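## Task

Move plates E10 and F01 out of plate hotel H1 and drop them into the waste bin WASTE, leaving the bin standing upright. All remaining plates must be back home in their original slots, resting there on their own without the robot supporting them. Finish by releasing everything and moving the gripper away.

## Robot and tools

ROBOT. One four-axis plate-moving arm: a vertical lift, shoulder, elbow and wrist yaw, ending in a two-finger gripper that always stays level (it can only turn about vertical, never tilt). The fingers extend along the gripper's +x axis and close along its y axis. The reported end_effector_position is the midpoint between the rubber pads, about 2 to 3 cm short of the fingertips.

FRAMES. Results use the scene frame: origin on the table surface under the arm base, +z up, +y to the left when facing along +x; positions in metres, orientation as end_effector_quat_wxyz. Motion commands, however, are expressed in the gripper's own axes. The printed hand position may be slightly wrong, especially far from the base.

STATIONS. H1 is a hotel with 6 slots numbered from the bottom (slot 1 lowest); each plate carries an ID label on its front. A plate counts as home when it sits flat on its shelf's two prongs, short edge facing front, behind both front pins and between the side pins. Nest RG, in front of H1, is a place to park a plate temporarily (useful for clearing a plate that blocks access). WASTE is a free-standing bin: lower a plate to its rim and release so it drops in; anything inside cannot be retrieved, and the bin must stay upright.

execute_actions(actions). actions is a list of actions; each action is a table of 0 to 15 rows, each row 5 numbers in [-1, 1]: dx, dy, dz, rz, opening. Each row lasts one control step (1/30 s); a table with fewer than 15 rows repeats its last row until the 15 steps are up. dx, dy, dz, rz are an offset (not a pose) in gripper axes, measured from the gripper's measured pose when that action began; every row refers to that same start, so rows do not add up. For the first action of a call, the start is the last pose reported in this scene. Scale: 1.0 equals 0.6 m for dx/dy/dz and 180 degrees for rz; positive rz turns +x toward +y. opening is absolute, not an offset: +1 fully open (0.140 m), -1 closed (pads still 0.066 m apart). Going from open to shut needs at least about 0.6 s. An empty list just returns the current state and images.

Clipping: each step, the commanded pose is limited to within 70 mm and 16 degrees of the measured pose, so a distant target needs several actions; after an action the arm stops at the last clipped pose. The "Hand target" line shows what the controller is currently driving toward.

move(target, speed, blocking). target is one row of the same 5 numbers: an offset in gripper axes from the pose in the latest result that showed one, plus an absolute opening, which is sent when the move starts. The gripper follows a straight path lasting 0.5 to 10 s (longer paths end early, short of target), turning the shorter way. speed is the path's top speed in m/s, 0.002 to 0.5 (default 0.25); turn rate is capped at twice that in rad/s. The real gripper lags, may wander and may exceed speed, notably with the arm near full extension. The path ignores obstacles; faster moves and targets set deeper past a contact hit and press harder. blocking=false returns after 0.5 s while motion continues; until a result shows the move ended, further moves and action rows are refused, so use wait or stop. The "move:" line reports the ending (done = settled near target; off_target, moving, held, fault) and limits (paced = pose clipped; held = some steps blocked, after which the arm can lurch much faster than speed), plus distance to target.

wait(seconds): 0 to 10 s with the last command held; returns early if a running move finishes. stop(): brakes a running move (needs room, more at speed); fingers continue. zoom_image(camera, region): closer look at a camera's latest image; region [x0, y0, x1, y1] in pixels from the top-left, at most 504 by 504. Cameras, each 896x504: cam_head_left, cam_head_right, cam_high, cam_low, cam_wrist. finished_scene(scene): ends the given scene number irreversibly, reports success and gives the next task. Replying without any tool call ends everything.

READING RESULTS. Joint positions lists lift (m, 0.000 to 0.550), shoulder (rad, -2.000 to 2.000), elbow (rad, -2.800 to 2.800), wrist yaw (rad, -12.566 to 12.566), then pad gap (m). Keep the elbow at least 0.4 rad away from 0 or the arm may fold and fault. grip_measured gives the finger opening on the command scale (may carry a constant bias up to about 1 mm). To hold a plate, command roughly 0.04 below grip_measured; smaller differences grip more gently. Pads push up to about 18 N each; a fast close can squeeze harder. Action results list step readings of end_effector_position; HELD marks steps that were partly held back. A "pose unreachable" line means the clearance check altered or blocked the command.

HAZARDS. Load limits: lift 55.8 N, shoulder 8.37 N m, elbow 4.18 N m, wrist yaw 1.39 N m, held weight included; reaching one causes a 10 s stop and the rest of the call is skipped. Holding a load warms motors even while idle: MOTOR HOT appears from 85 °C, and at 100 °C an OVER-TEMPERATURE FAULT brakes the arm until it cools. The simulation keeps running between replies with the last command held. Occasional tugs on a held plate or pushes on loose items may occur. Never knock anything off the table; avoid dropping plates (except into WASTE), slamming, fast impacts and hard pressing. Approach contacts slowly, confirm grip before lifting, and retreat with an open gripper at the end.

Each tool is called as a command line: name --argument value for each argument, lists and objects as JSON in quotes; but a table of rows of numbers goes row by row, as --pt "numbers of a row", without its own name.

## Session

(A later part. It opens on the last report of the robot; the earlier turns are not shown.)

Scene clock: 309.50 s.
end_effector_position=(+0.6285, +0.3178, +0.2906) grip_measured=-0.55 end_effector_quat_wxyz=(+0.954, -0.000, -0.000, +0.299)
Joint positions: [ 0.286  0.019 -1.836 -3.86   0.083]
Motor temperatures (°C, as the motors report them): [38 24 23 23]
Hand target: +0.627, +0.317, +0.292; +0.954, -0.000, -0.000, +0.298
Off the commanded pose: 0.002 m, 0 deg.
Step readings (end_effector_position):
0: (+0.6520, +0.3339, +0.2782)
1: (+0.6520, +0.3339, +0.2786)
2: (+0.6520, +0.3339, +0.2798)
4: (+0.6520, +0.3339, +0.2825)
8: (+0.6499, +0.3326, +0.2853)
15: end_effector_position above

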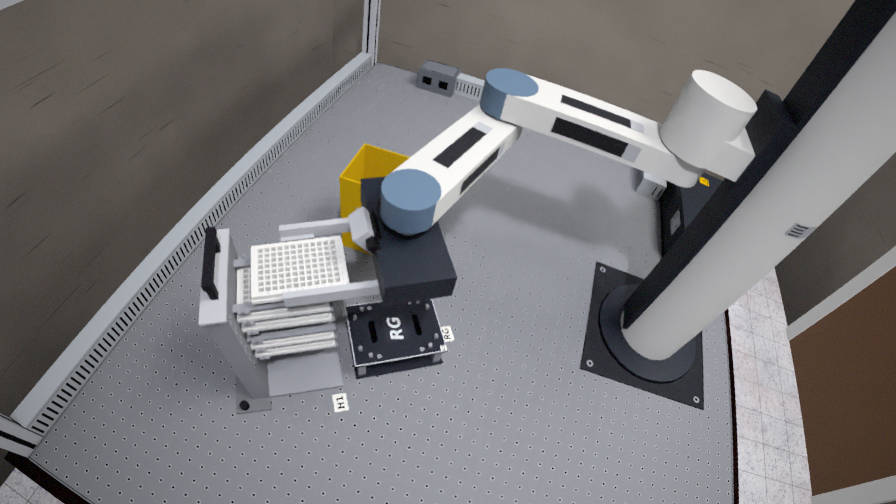

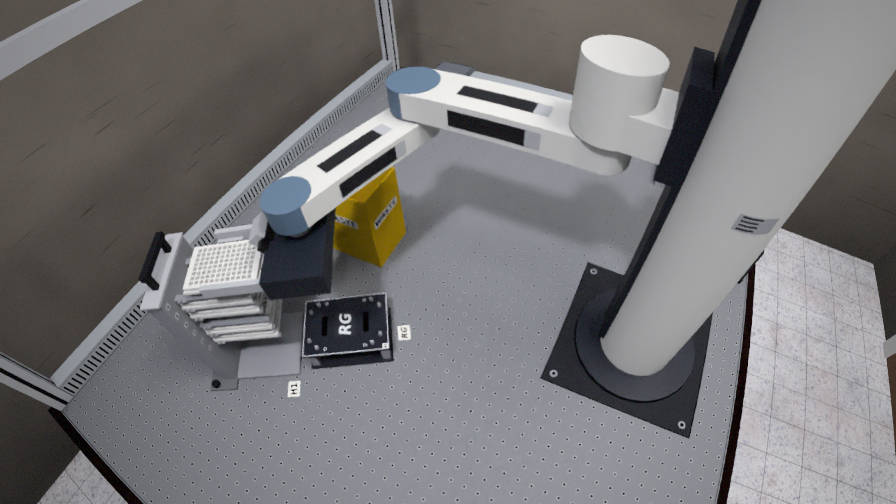

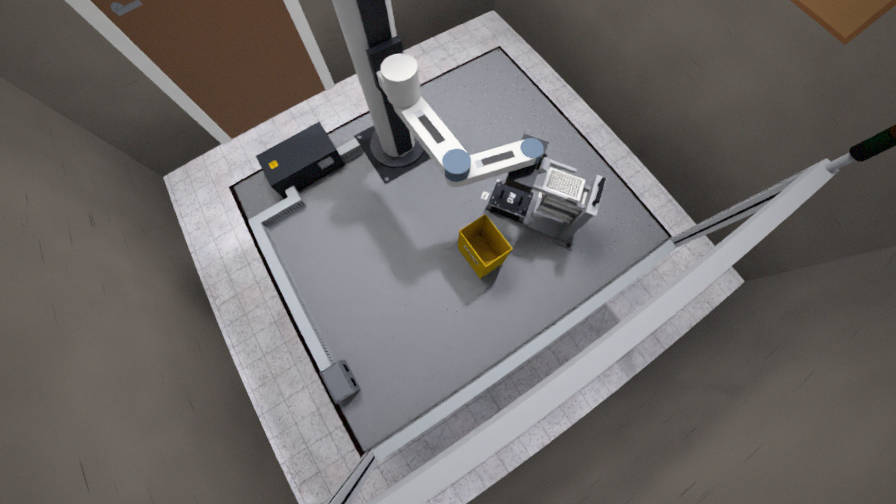

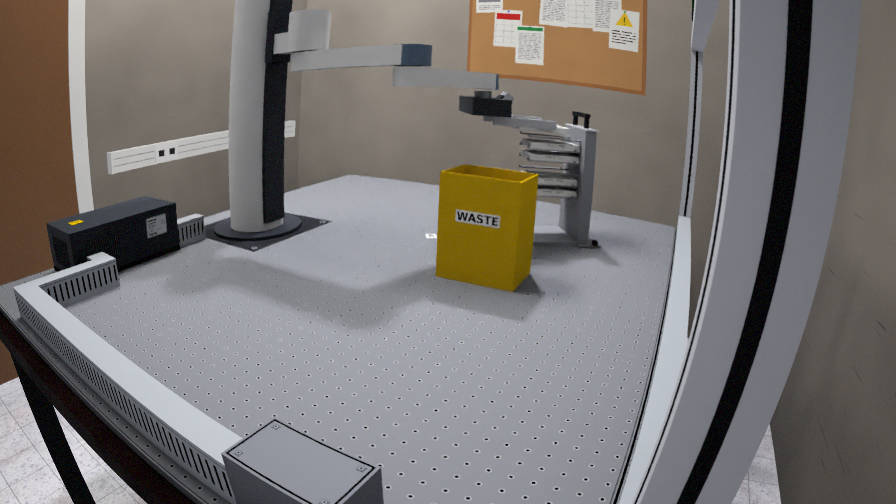

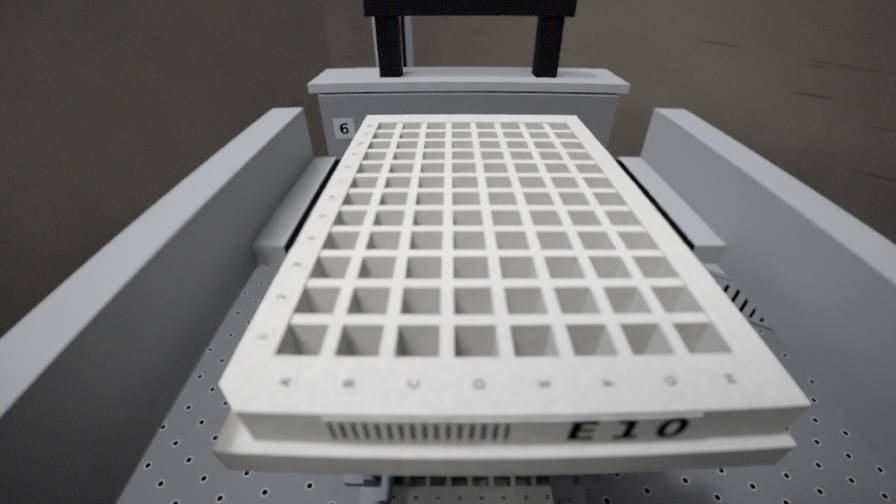

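move --target '[-0.2869, -0.4212, -0.0133, -0.1791, -0.6]' --speed 0.45

Scene clock: 319.97 s.
end_effector_position=(+0.6313, +0.0117, +0.2826) grip_measured=-0.55 end_effector_quat_wxyz=(+1.000, -0.000, -0.000, +0.021)
Joint positions: [ 0.278 -0.802 -1.301 -4.138  0.083]
Motor temperatures (°C, as the motors report them): [38 24 23 23]
Hand target: +0.631, +0.012, +0.283; +1.000, -0.000, -0.000, +0.022
Off the commanded pose: 0.000 m, 0 deg.
move: done

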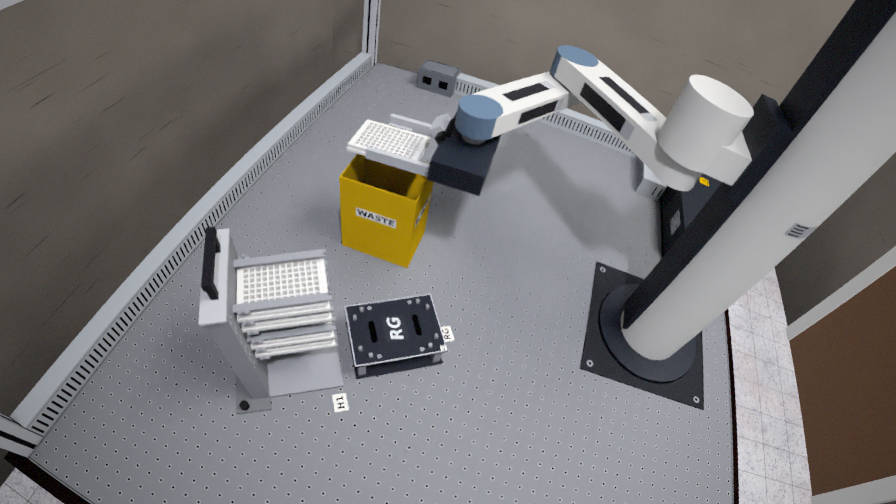

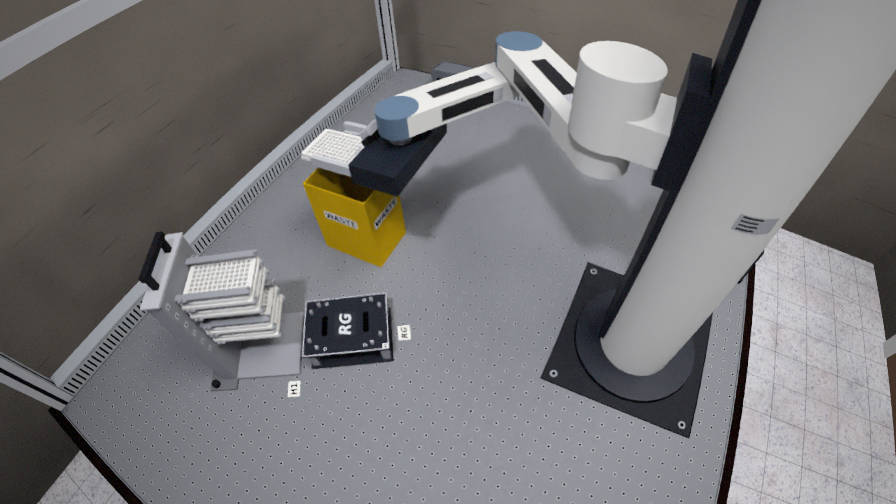

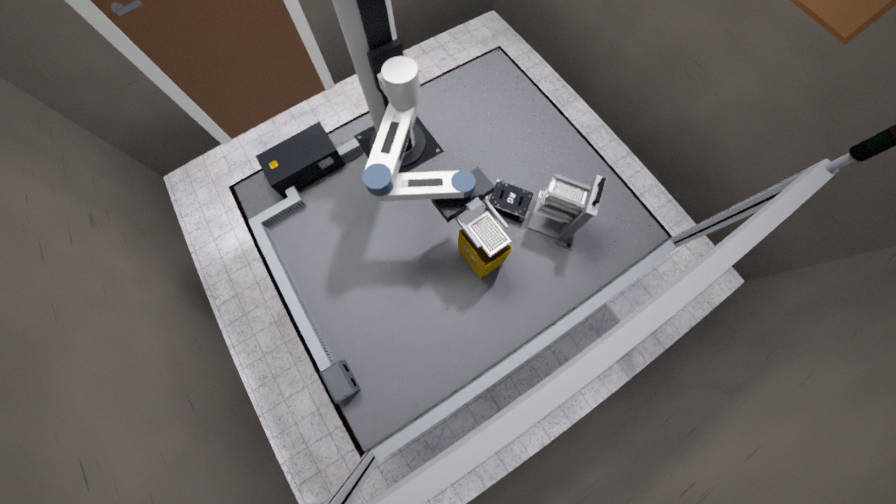

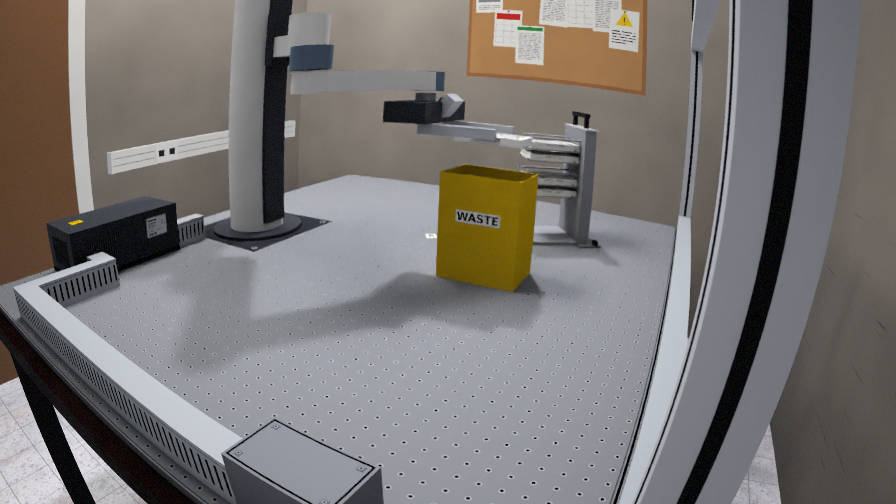

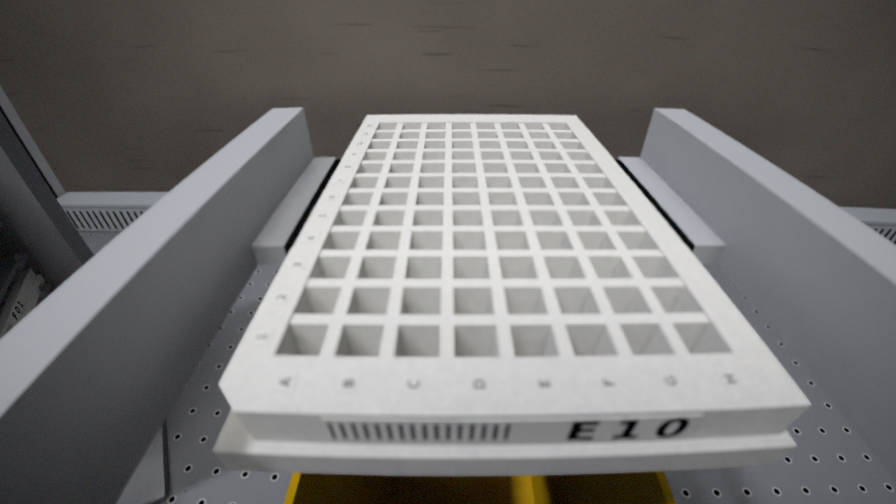

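zoom_image --camera "cam_wrist" --region '[260, 440, 710, 504]'

zoom_image --camera "cam_high" --region '[440, 190, 530, 280]'

zoom_image --camera "cam_low" --region '[400, 90, 560, 200]'

zoom_image --camera "cam_head_left" --region '[320, 100, 480, 230]'

Region (260, 440, 710, 504) of cam_wrist's 896x504 image, scaled by 1.120, with more detail than that image has; it fills the top 72 rows of this view, and the rest is white.

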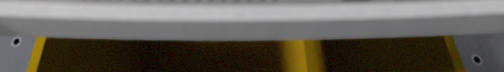

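Region (440, 190, 530, 280) of cam_high's 896x504 image, scaled by 5.600, with more detail than that image has.

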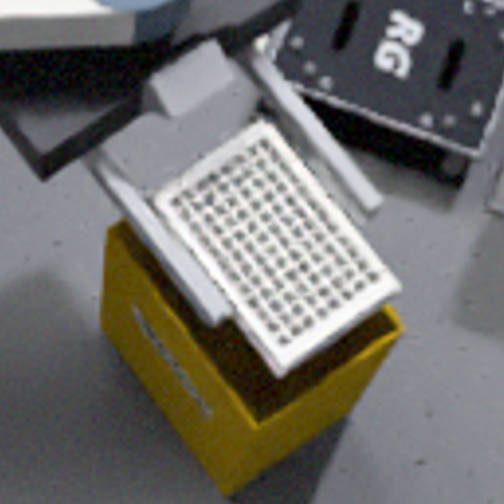

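Region (400, 90, 560, 200) of cam_low's 896x504 image, scaled by 3.150, with more detail than that image has; it fills the top 346 rows of this view, and the rest is white.

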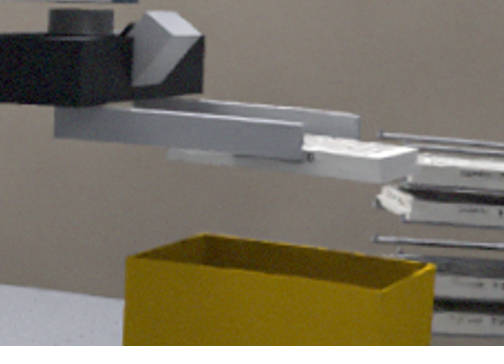

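Region (320, 100, 480, 230) of cam_head_left's 896x504 image, scaled by 3.150, with more detail than that image has; it fills the top 410 rows of this view, and the rest is white.

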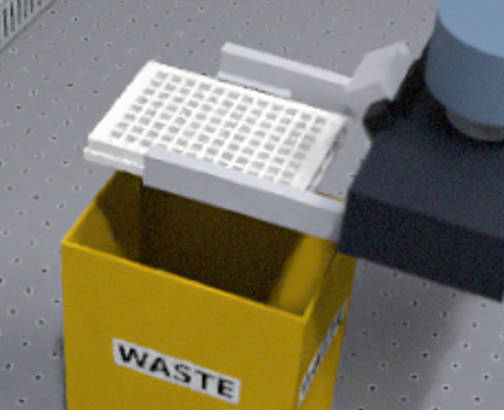

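execute_actions --actions '[]'

Scene clock: 347.57 s.
end_effector_position=(+0.6313, +0.0117, +0.2826) grip_measured=-0.55 end_effector_quat_wxyz=(+1.000, -0.000, -0.000, +0.022)
Joint positions: [ 0.278 -0.802 -1.301 -4.138  0.083]
Motor temperatures (°C, as the motors report them): [38 24 23 23]
Hand target: +0.631, +0.012, +0.283; +1.000, -0.000, -0.000, +0.022
Off the commanded pose: 0.000 m, 0 deg.

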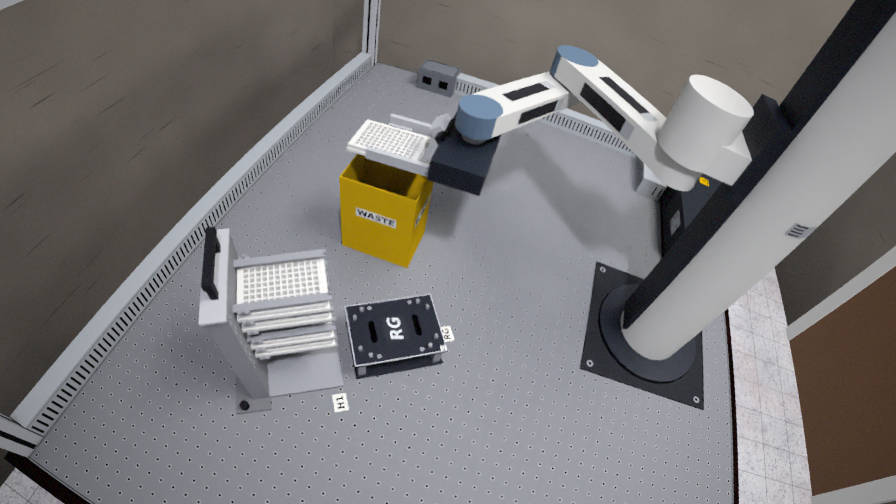

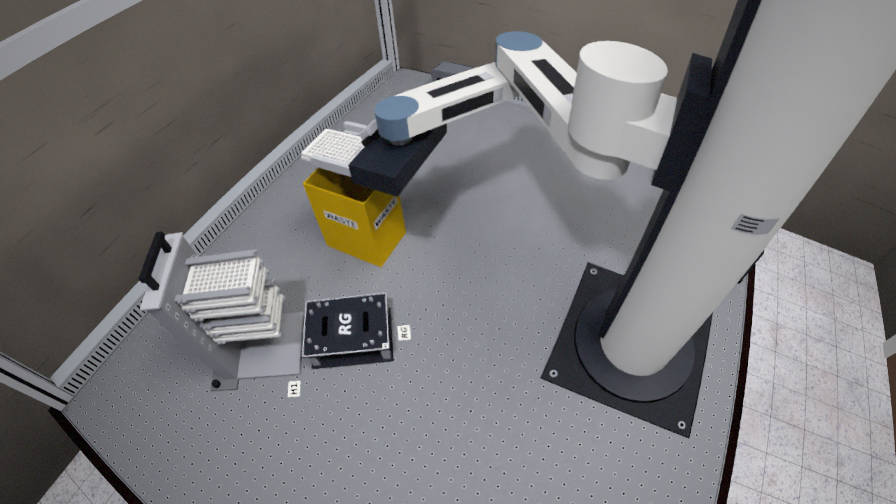

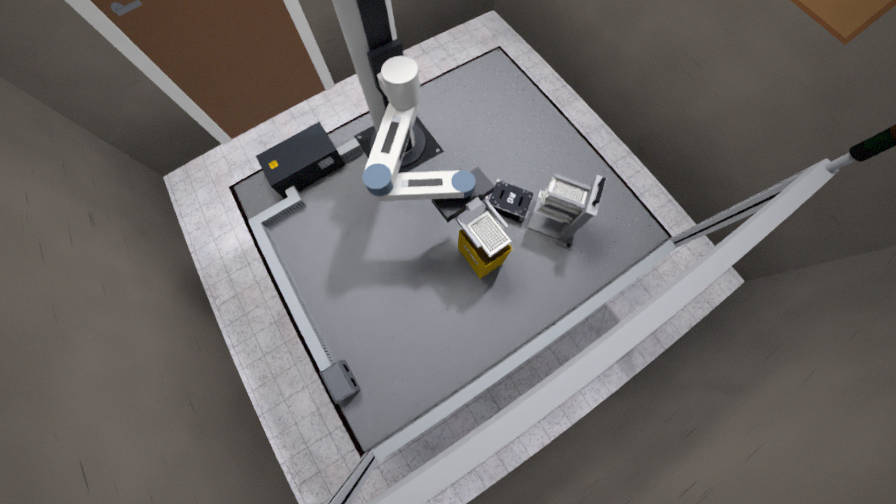

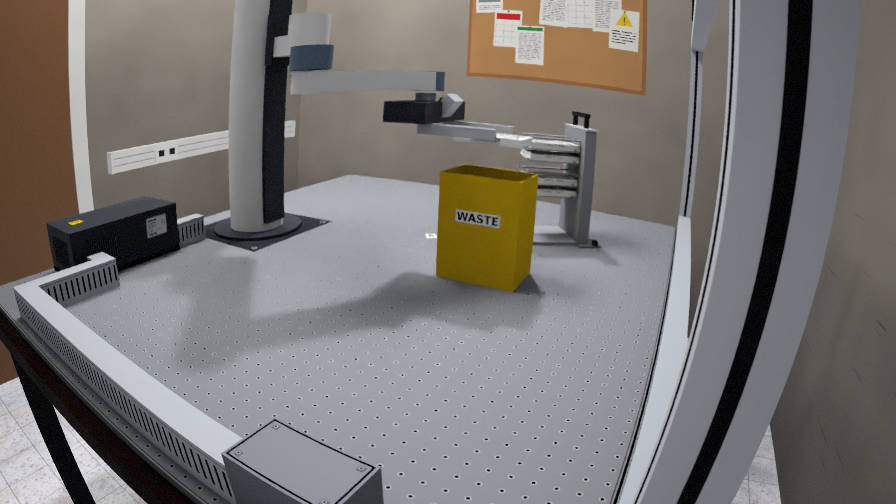

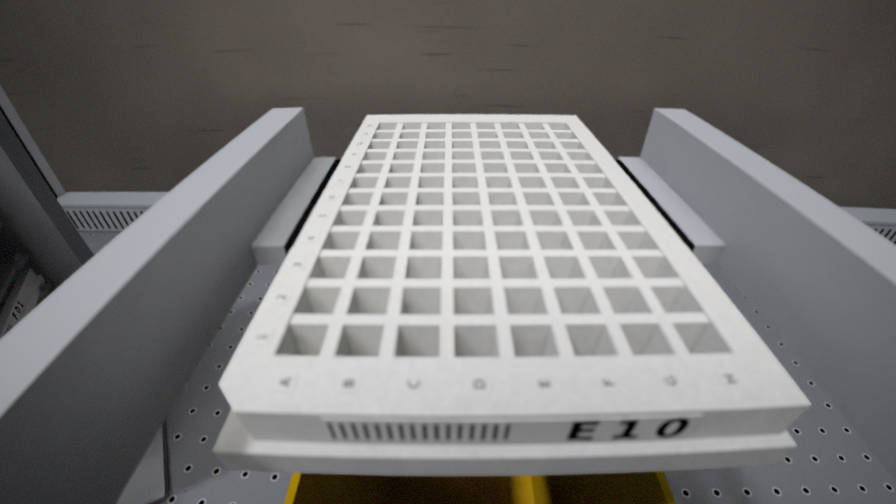

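execute_actions --actions '[[[0.0007,0,-0.0065,0,-0.6],[0.0014,0,-0.013,0,-0.6],[0.0021,0,-0.0195,0,-0.6],[0.0028,0,-0.026,0,-0.6],[0.0035,0,-0.0325,0,-0.6],[0.0042,0,-0.039,0,-0.6],[0.0049,0,-0.0455,0,-0.6],[0.0056,0,-0.052,0,-0.6],[0.0063,0,-0.0585,0,-0.6],[0.007,0,-0.065,0,-0.6],[0.0077,0,-0.0715,0,-0.6],[0.0083,0,-0.0777,0,-0.6]]]'

Scene clock: 355.17 s.
end_effector_position=(+0.6362, +0.0118, +0.2357) grip_measured=-0.55 end_effector_quat_wxyz=(+1.000, -0.000, -0.000, +0.021)
Joint positions: [ 0.231 -0.792 -1.325 -4.124  0.083]
Motor temperatures (°C, as the motors report them): [38 24 23 23]
Hand target: +0.636, +0.012, +0.236; +1.000, -0.000, -0.000, +0.022
Off the commanded pose: 0.000 m, 0 deg.
Step readings (end_effector_position):
0: (+0.6313, +0.0117, +0.2826)
1: (+0.6313, +0.0117, +0.2821)
2: (+0.6315, +0.0117, +0.2799)
4: (+0.6323, +0.0116, +0.2722)
8: (+0.6340, +0.0117, +0.2568)
15: end_effector_position above

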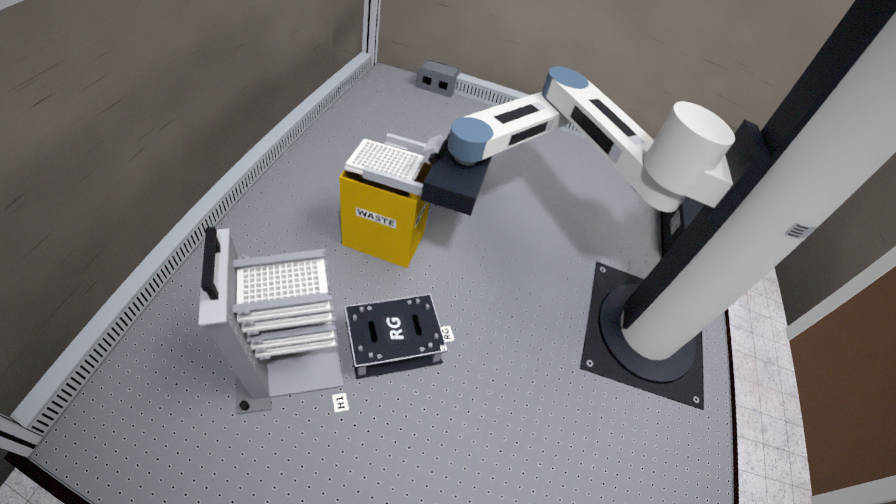

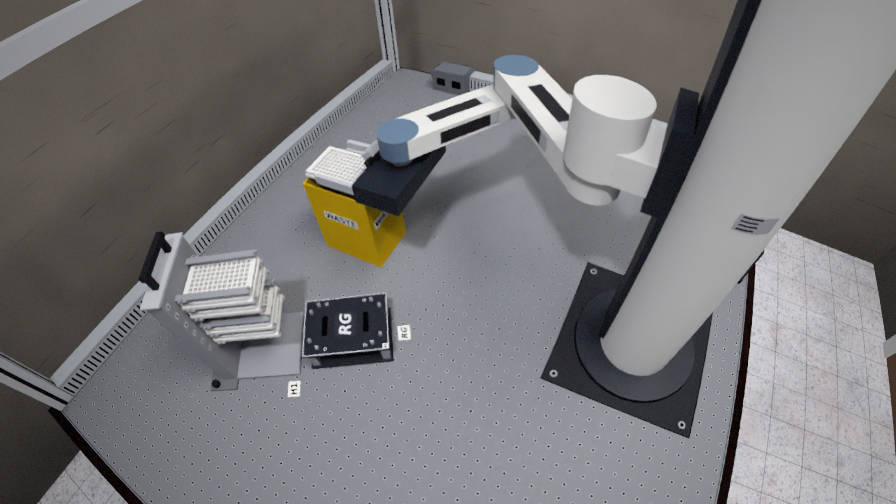

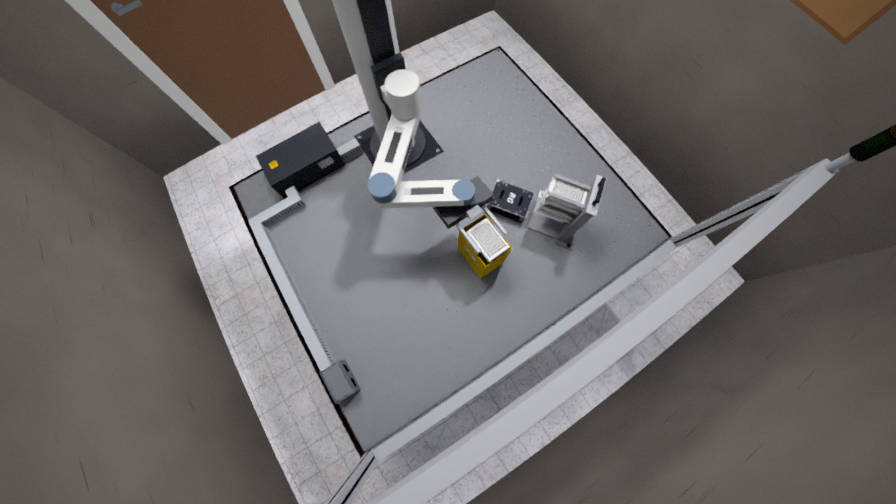

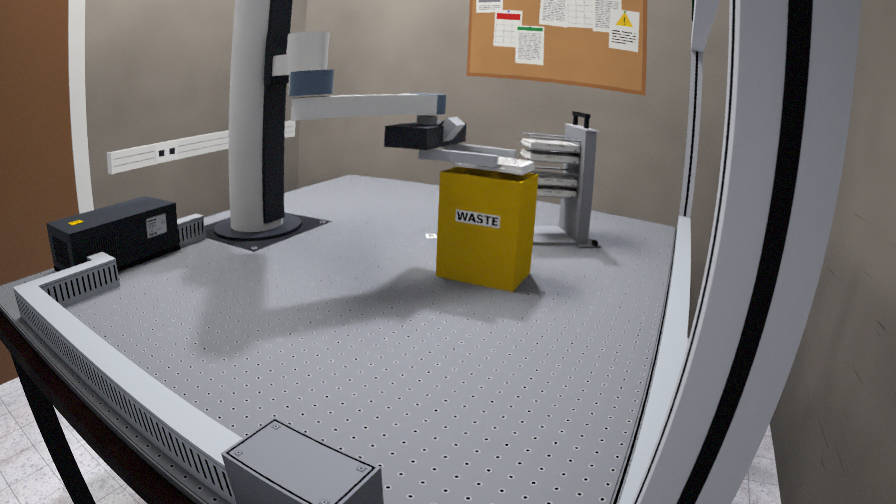

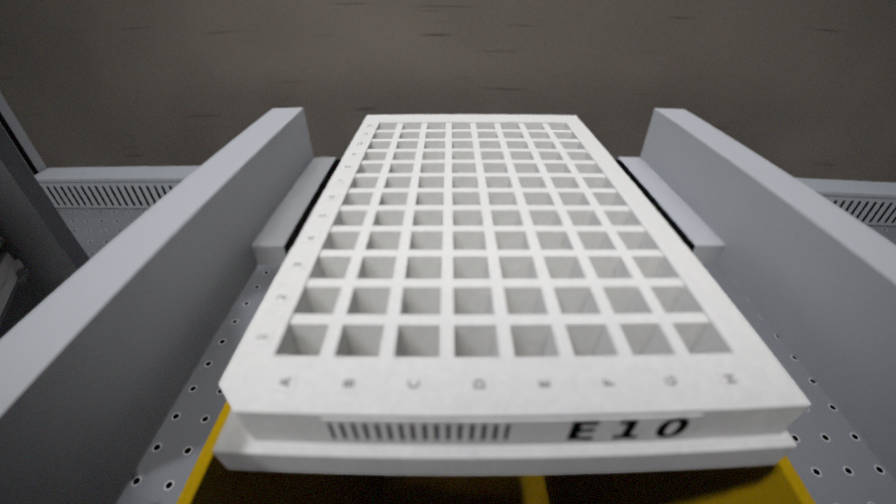

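zoom_image --camera "cam_high" --region '[420, 180, 560, 290]'

zoom_image --camera "cam_low" --region '[400, 120, 600, 230]'

zoom_image --camera "cam_head_left" --region '[320, 120, 480, 230]'

Region (420, 180, 560, 290) of cam_high's 896x504 image, scaled by 3.600, with more detail than that image has; it fills the top 396 rows of this view, and the rest is white.

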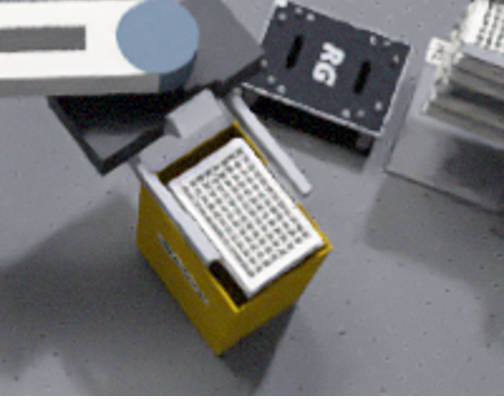

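Region (400, 120, 600, 230) of cam_low's 896x504 image, scaled by 2.520, with more detail than that image has; it fills the top 277 rows of this view, and the rest is white.

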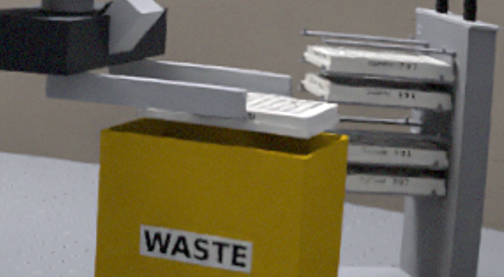

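Region (320, 120, 480, 230) of cam_head_left's 896x504 image, scaled by 3.150, with more detail than that image has; it fills the top 346 rows of this view, and the rest is white.

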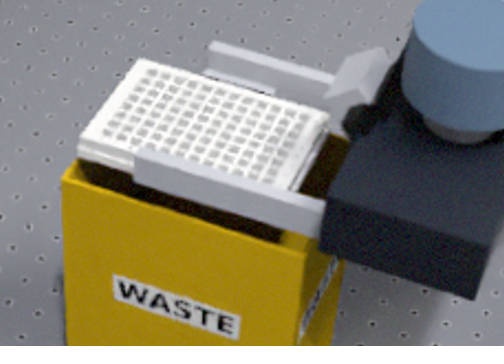

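zoom_image --camera "cam_low" --region '[430, 140, 550, 200]'

zoom_image --camera "cam_high" --region '[450, 205, 520, 275]'

zoom_image --camera "cam_head_right" --region '[290, 130, 410, 230]'

Region (430, 140, 550, 200) of cam_low's 896x504 image, scaled by 4.200, with more detail than that image has.

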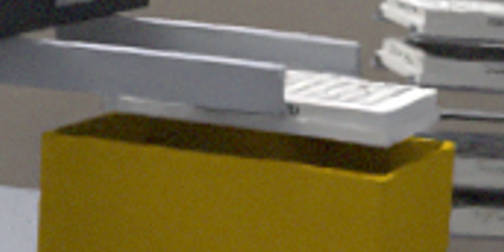

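Region (450, 205, 520, 275) of cam_high's 896x504 image, scaled by 7.200, with more detail than that image has.

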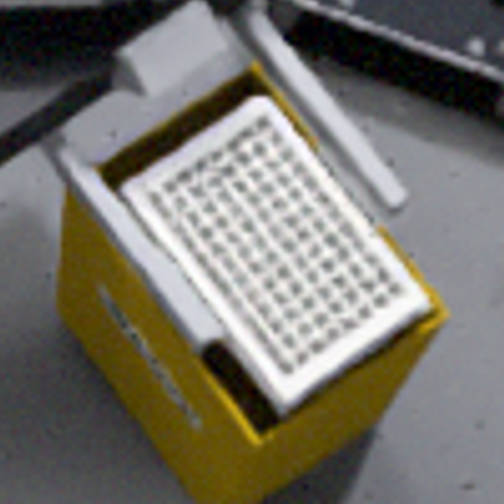

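Region (290, 130, 410, 230) of cam_head_right's 896x504 image, scaled by 4.200, with more detail than that image has.

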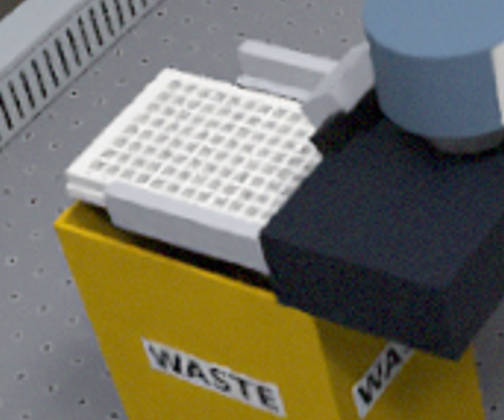

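zoom_image --camera "cam_wrist" --region '[140, 364, 320, 504]'

zoom_image --camera "cam_wrist" --region '[700, 364, 880, 504]'

zoom_image --camera "cam_wrist" --region '[290, 90, 670, 210]'

Region (140, 364, 320, 504) of cam_wrist's 896x504 image, scaled by 2.800, with more detail than that image has.

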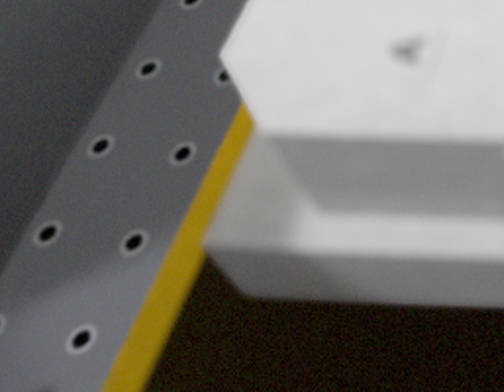

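Region (700, 364, 880, 504) of cam_wrist's 896x504 image, scaled by 2.800, with more detail than that image has.

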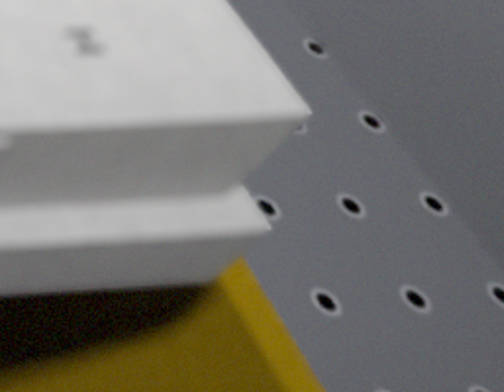

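Region (290, 90, 670, 210) of cam_wrist's 896x504 image, scaled by 1.326, with more detail than that image has; it fills the top 159 rows of this view, and the rest is white.

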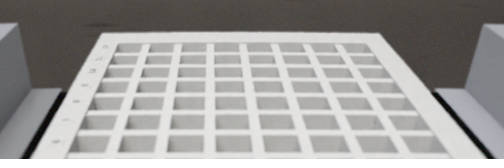

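execute_actions --actions '[[[-0.003,0,-0.002,0,-0.6],[-0.006,0,-0.004,0,-0.6],[-0.009,0,-0.006,0,-0.6],[-0.0117,0,-0.008,0,-0.6],[-0.0117,0,-0.010,0,-0.6],[-0.0117,0,-0.012,0,-0.6],[-0.0117,0,-0.0135,0,-0.6],[-0.0117,0,-0.0147,0,-0.6]]]'

Scene clock: 444.53 s.
end_effector_position=(+0.6292, +0.0116, +0.2268) grip_measured=-0.55 end_effector_quat_wxyz=(+1.000, -0.000, -0.000, +0.022)
Joint positions: [ 0.222 -0.806 -1.29  -4.144  0.083]
Motor temperatures (°C, as the motors report them): [38 24 23 23]
Hand target: +0.629, +0.012, +0.227; +1.000, -0.000, -0.000, +0.021
Off the commanded pose: 0.000 m, 0 deg.
Step readings (end_effector_position):
0: (+0.6362, +0.0118, +0.2359)
1: (+0.6356, +0.0118, +0.2355)
2: (+0.6339, +0.0117, +0.2341)
4: (+0.6303, +0.0117, +0.2316)
8: (+0.6292, +0.0117, +0.2272)
15: end_effector_position above

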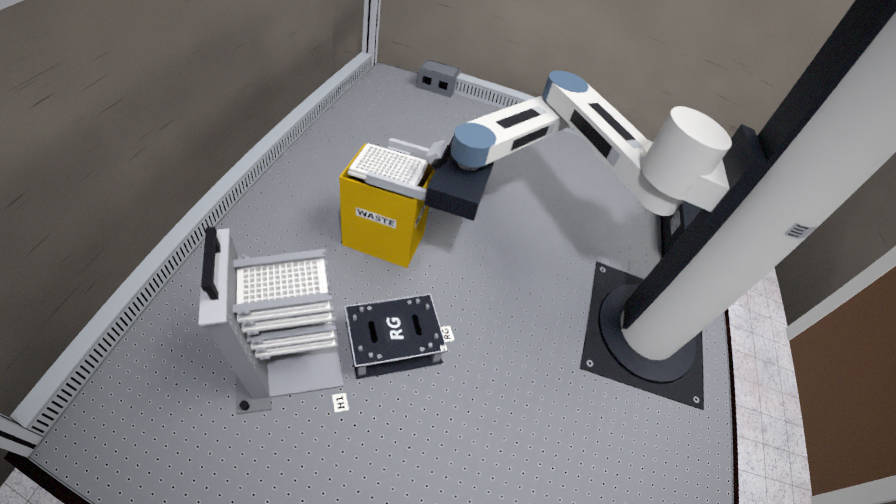

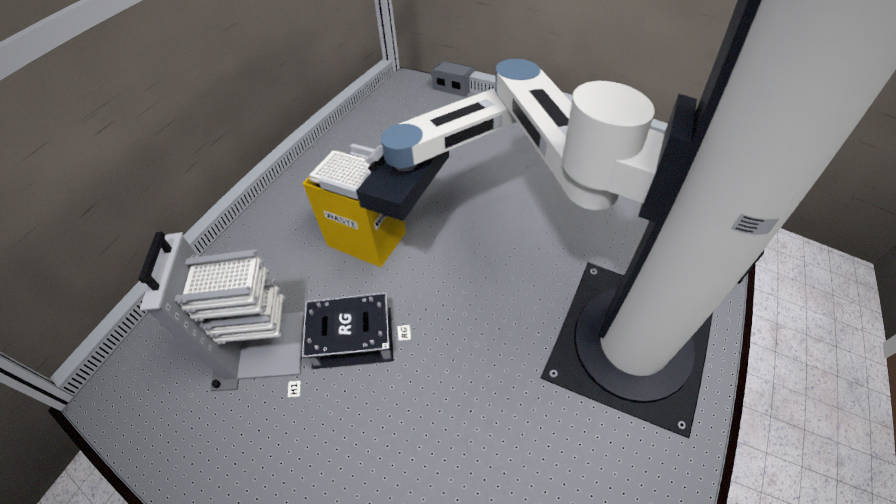

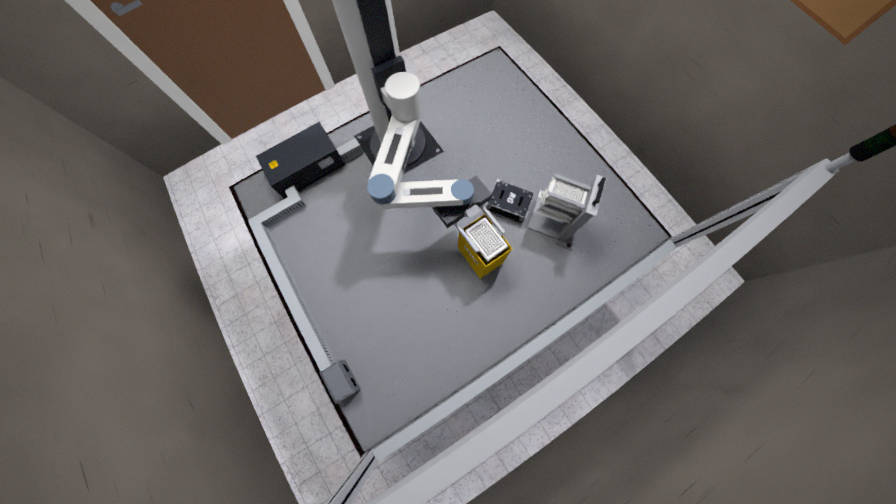

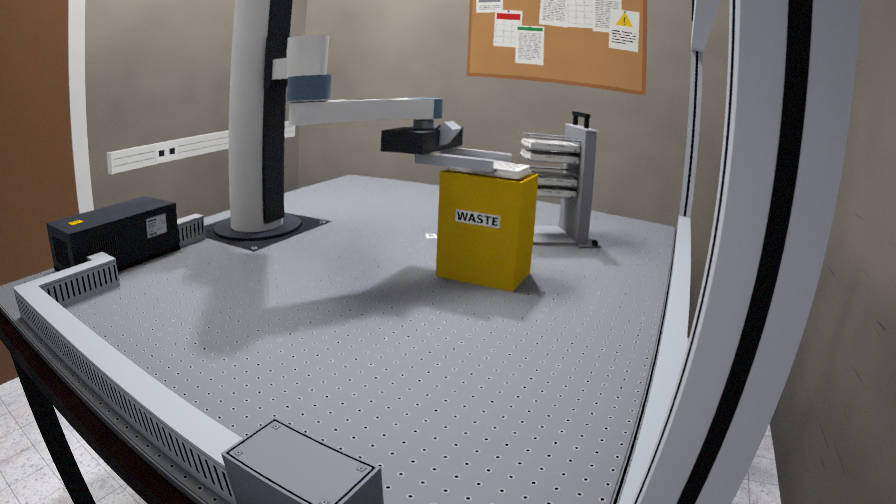

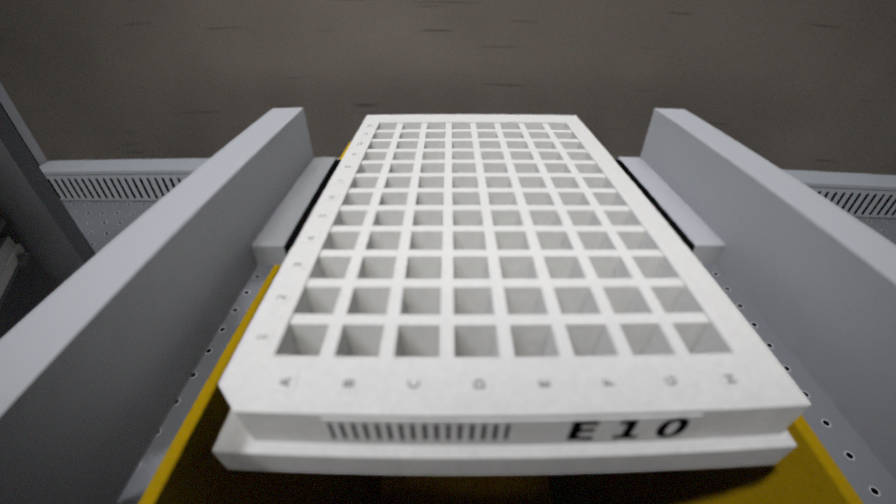

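zoom_image --camera "cam_high" --region '[450, 205, 520, 275]'

zoom_image --camera "cam_low" --region '[430, 140, 550, 200]'

zoom_image --camera "cam_wrist" --region '[300, 110, 400, 190]'

zoom_image --camera "cam_head_left" --region '[330, 130, 450, 215]'

Region (450, 205, 520, 275) of cam_high's 896x504 image, scaled by 7.200, with more detail than that image has.

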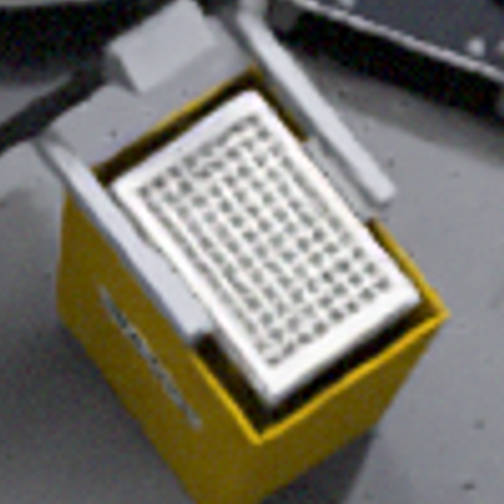

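Region (430, 140, 550, 200) of cam_low's 896x504 image, scaled by 4.200, with more detail than that image has.

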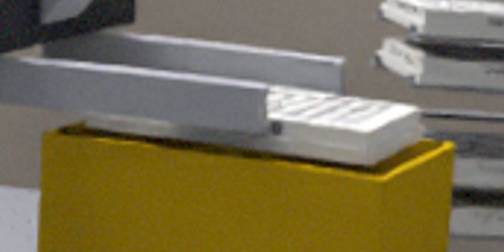

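Region (300, 110, 400, 190) of cam_wrist's 896x504 image, scaled by 5.040, with more detail than that image has; it fills the top 403 rows of this view, and the rest is white.

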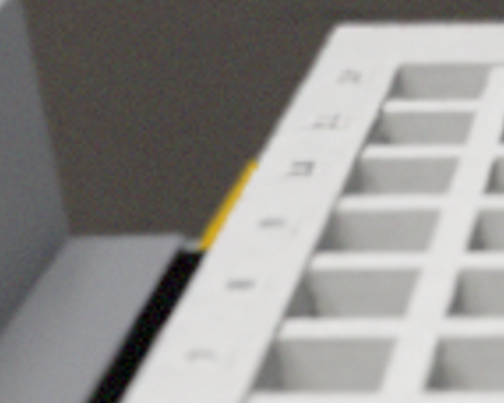

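Region (330, 130, 450, 215) of cam_head_left's 896x504 image, scaled by 4.200, with more detail than that image has; it fills the top 357 rows of this view, and the rest is white.

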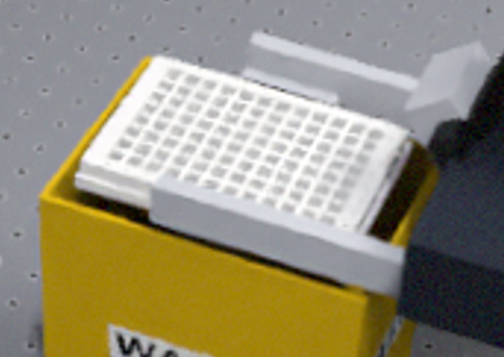

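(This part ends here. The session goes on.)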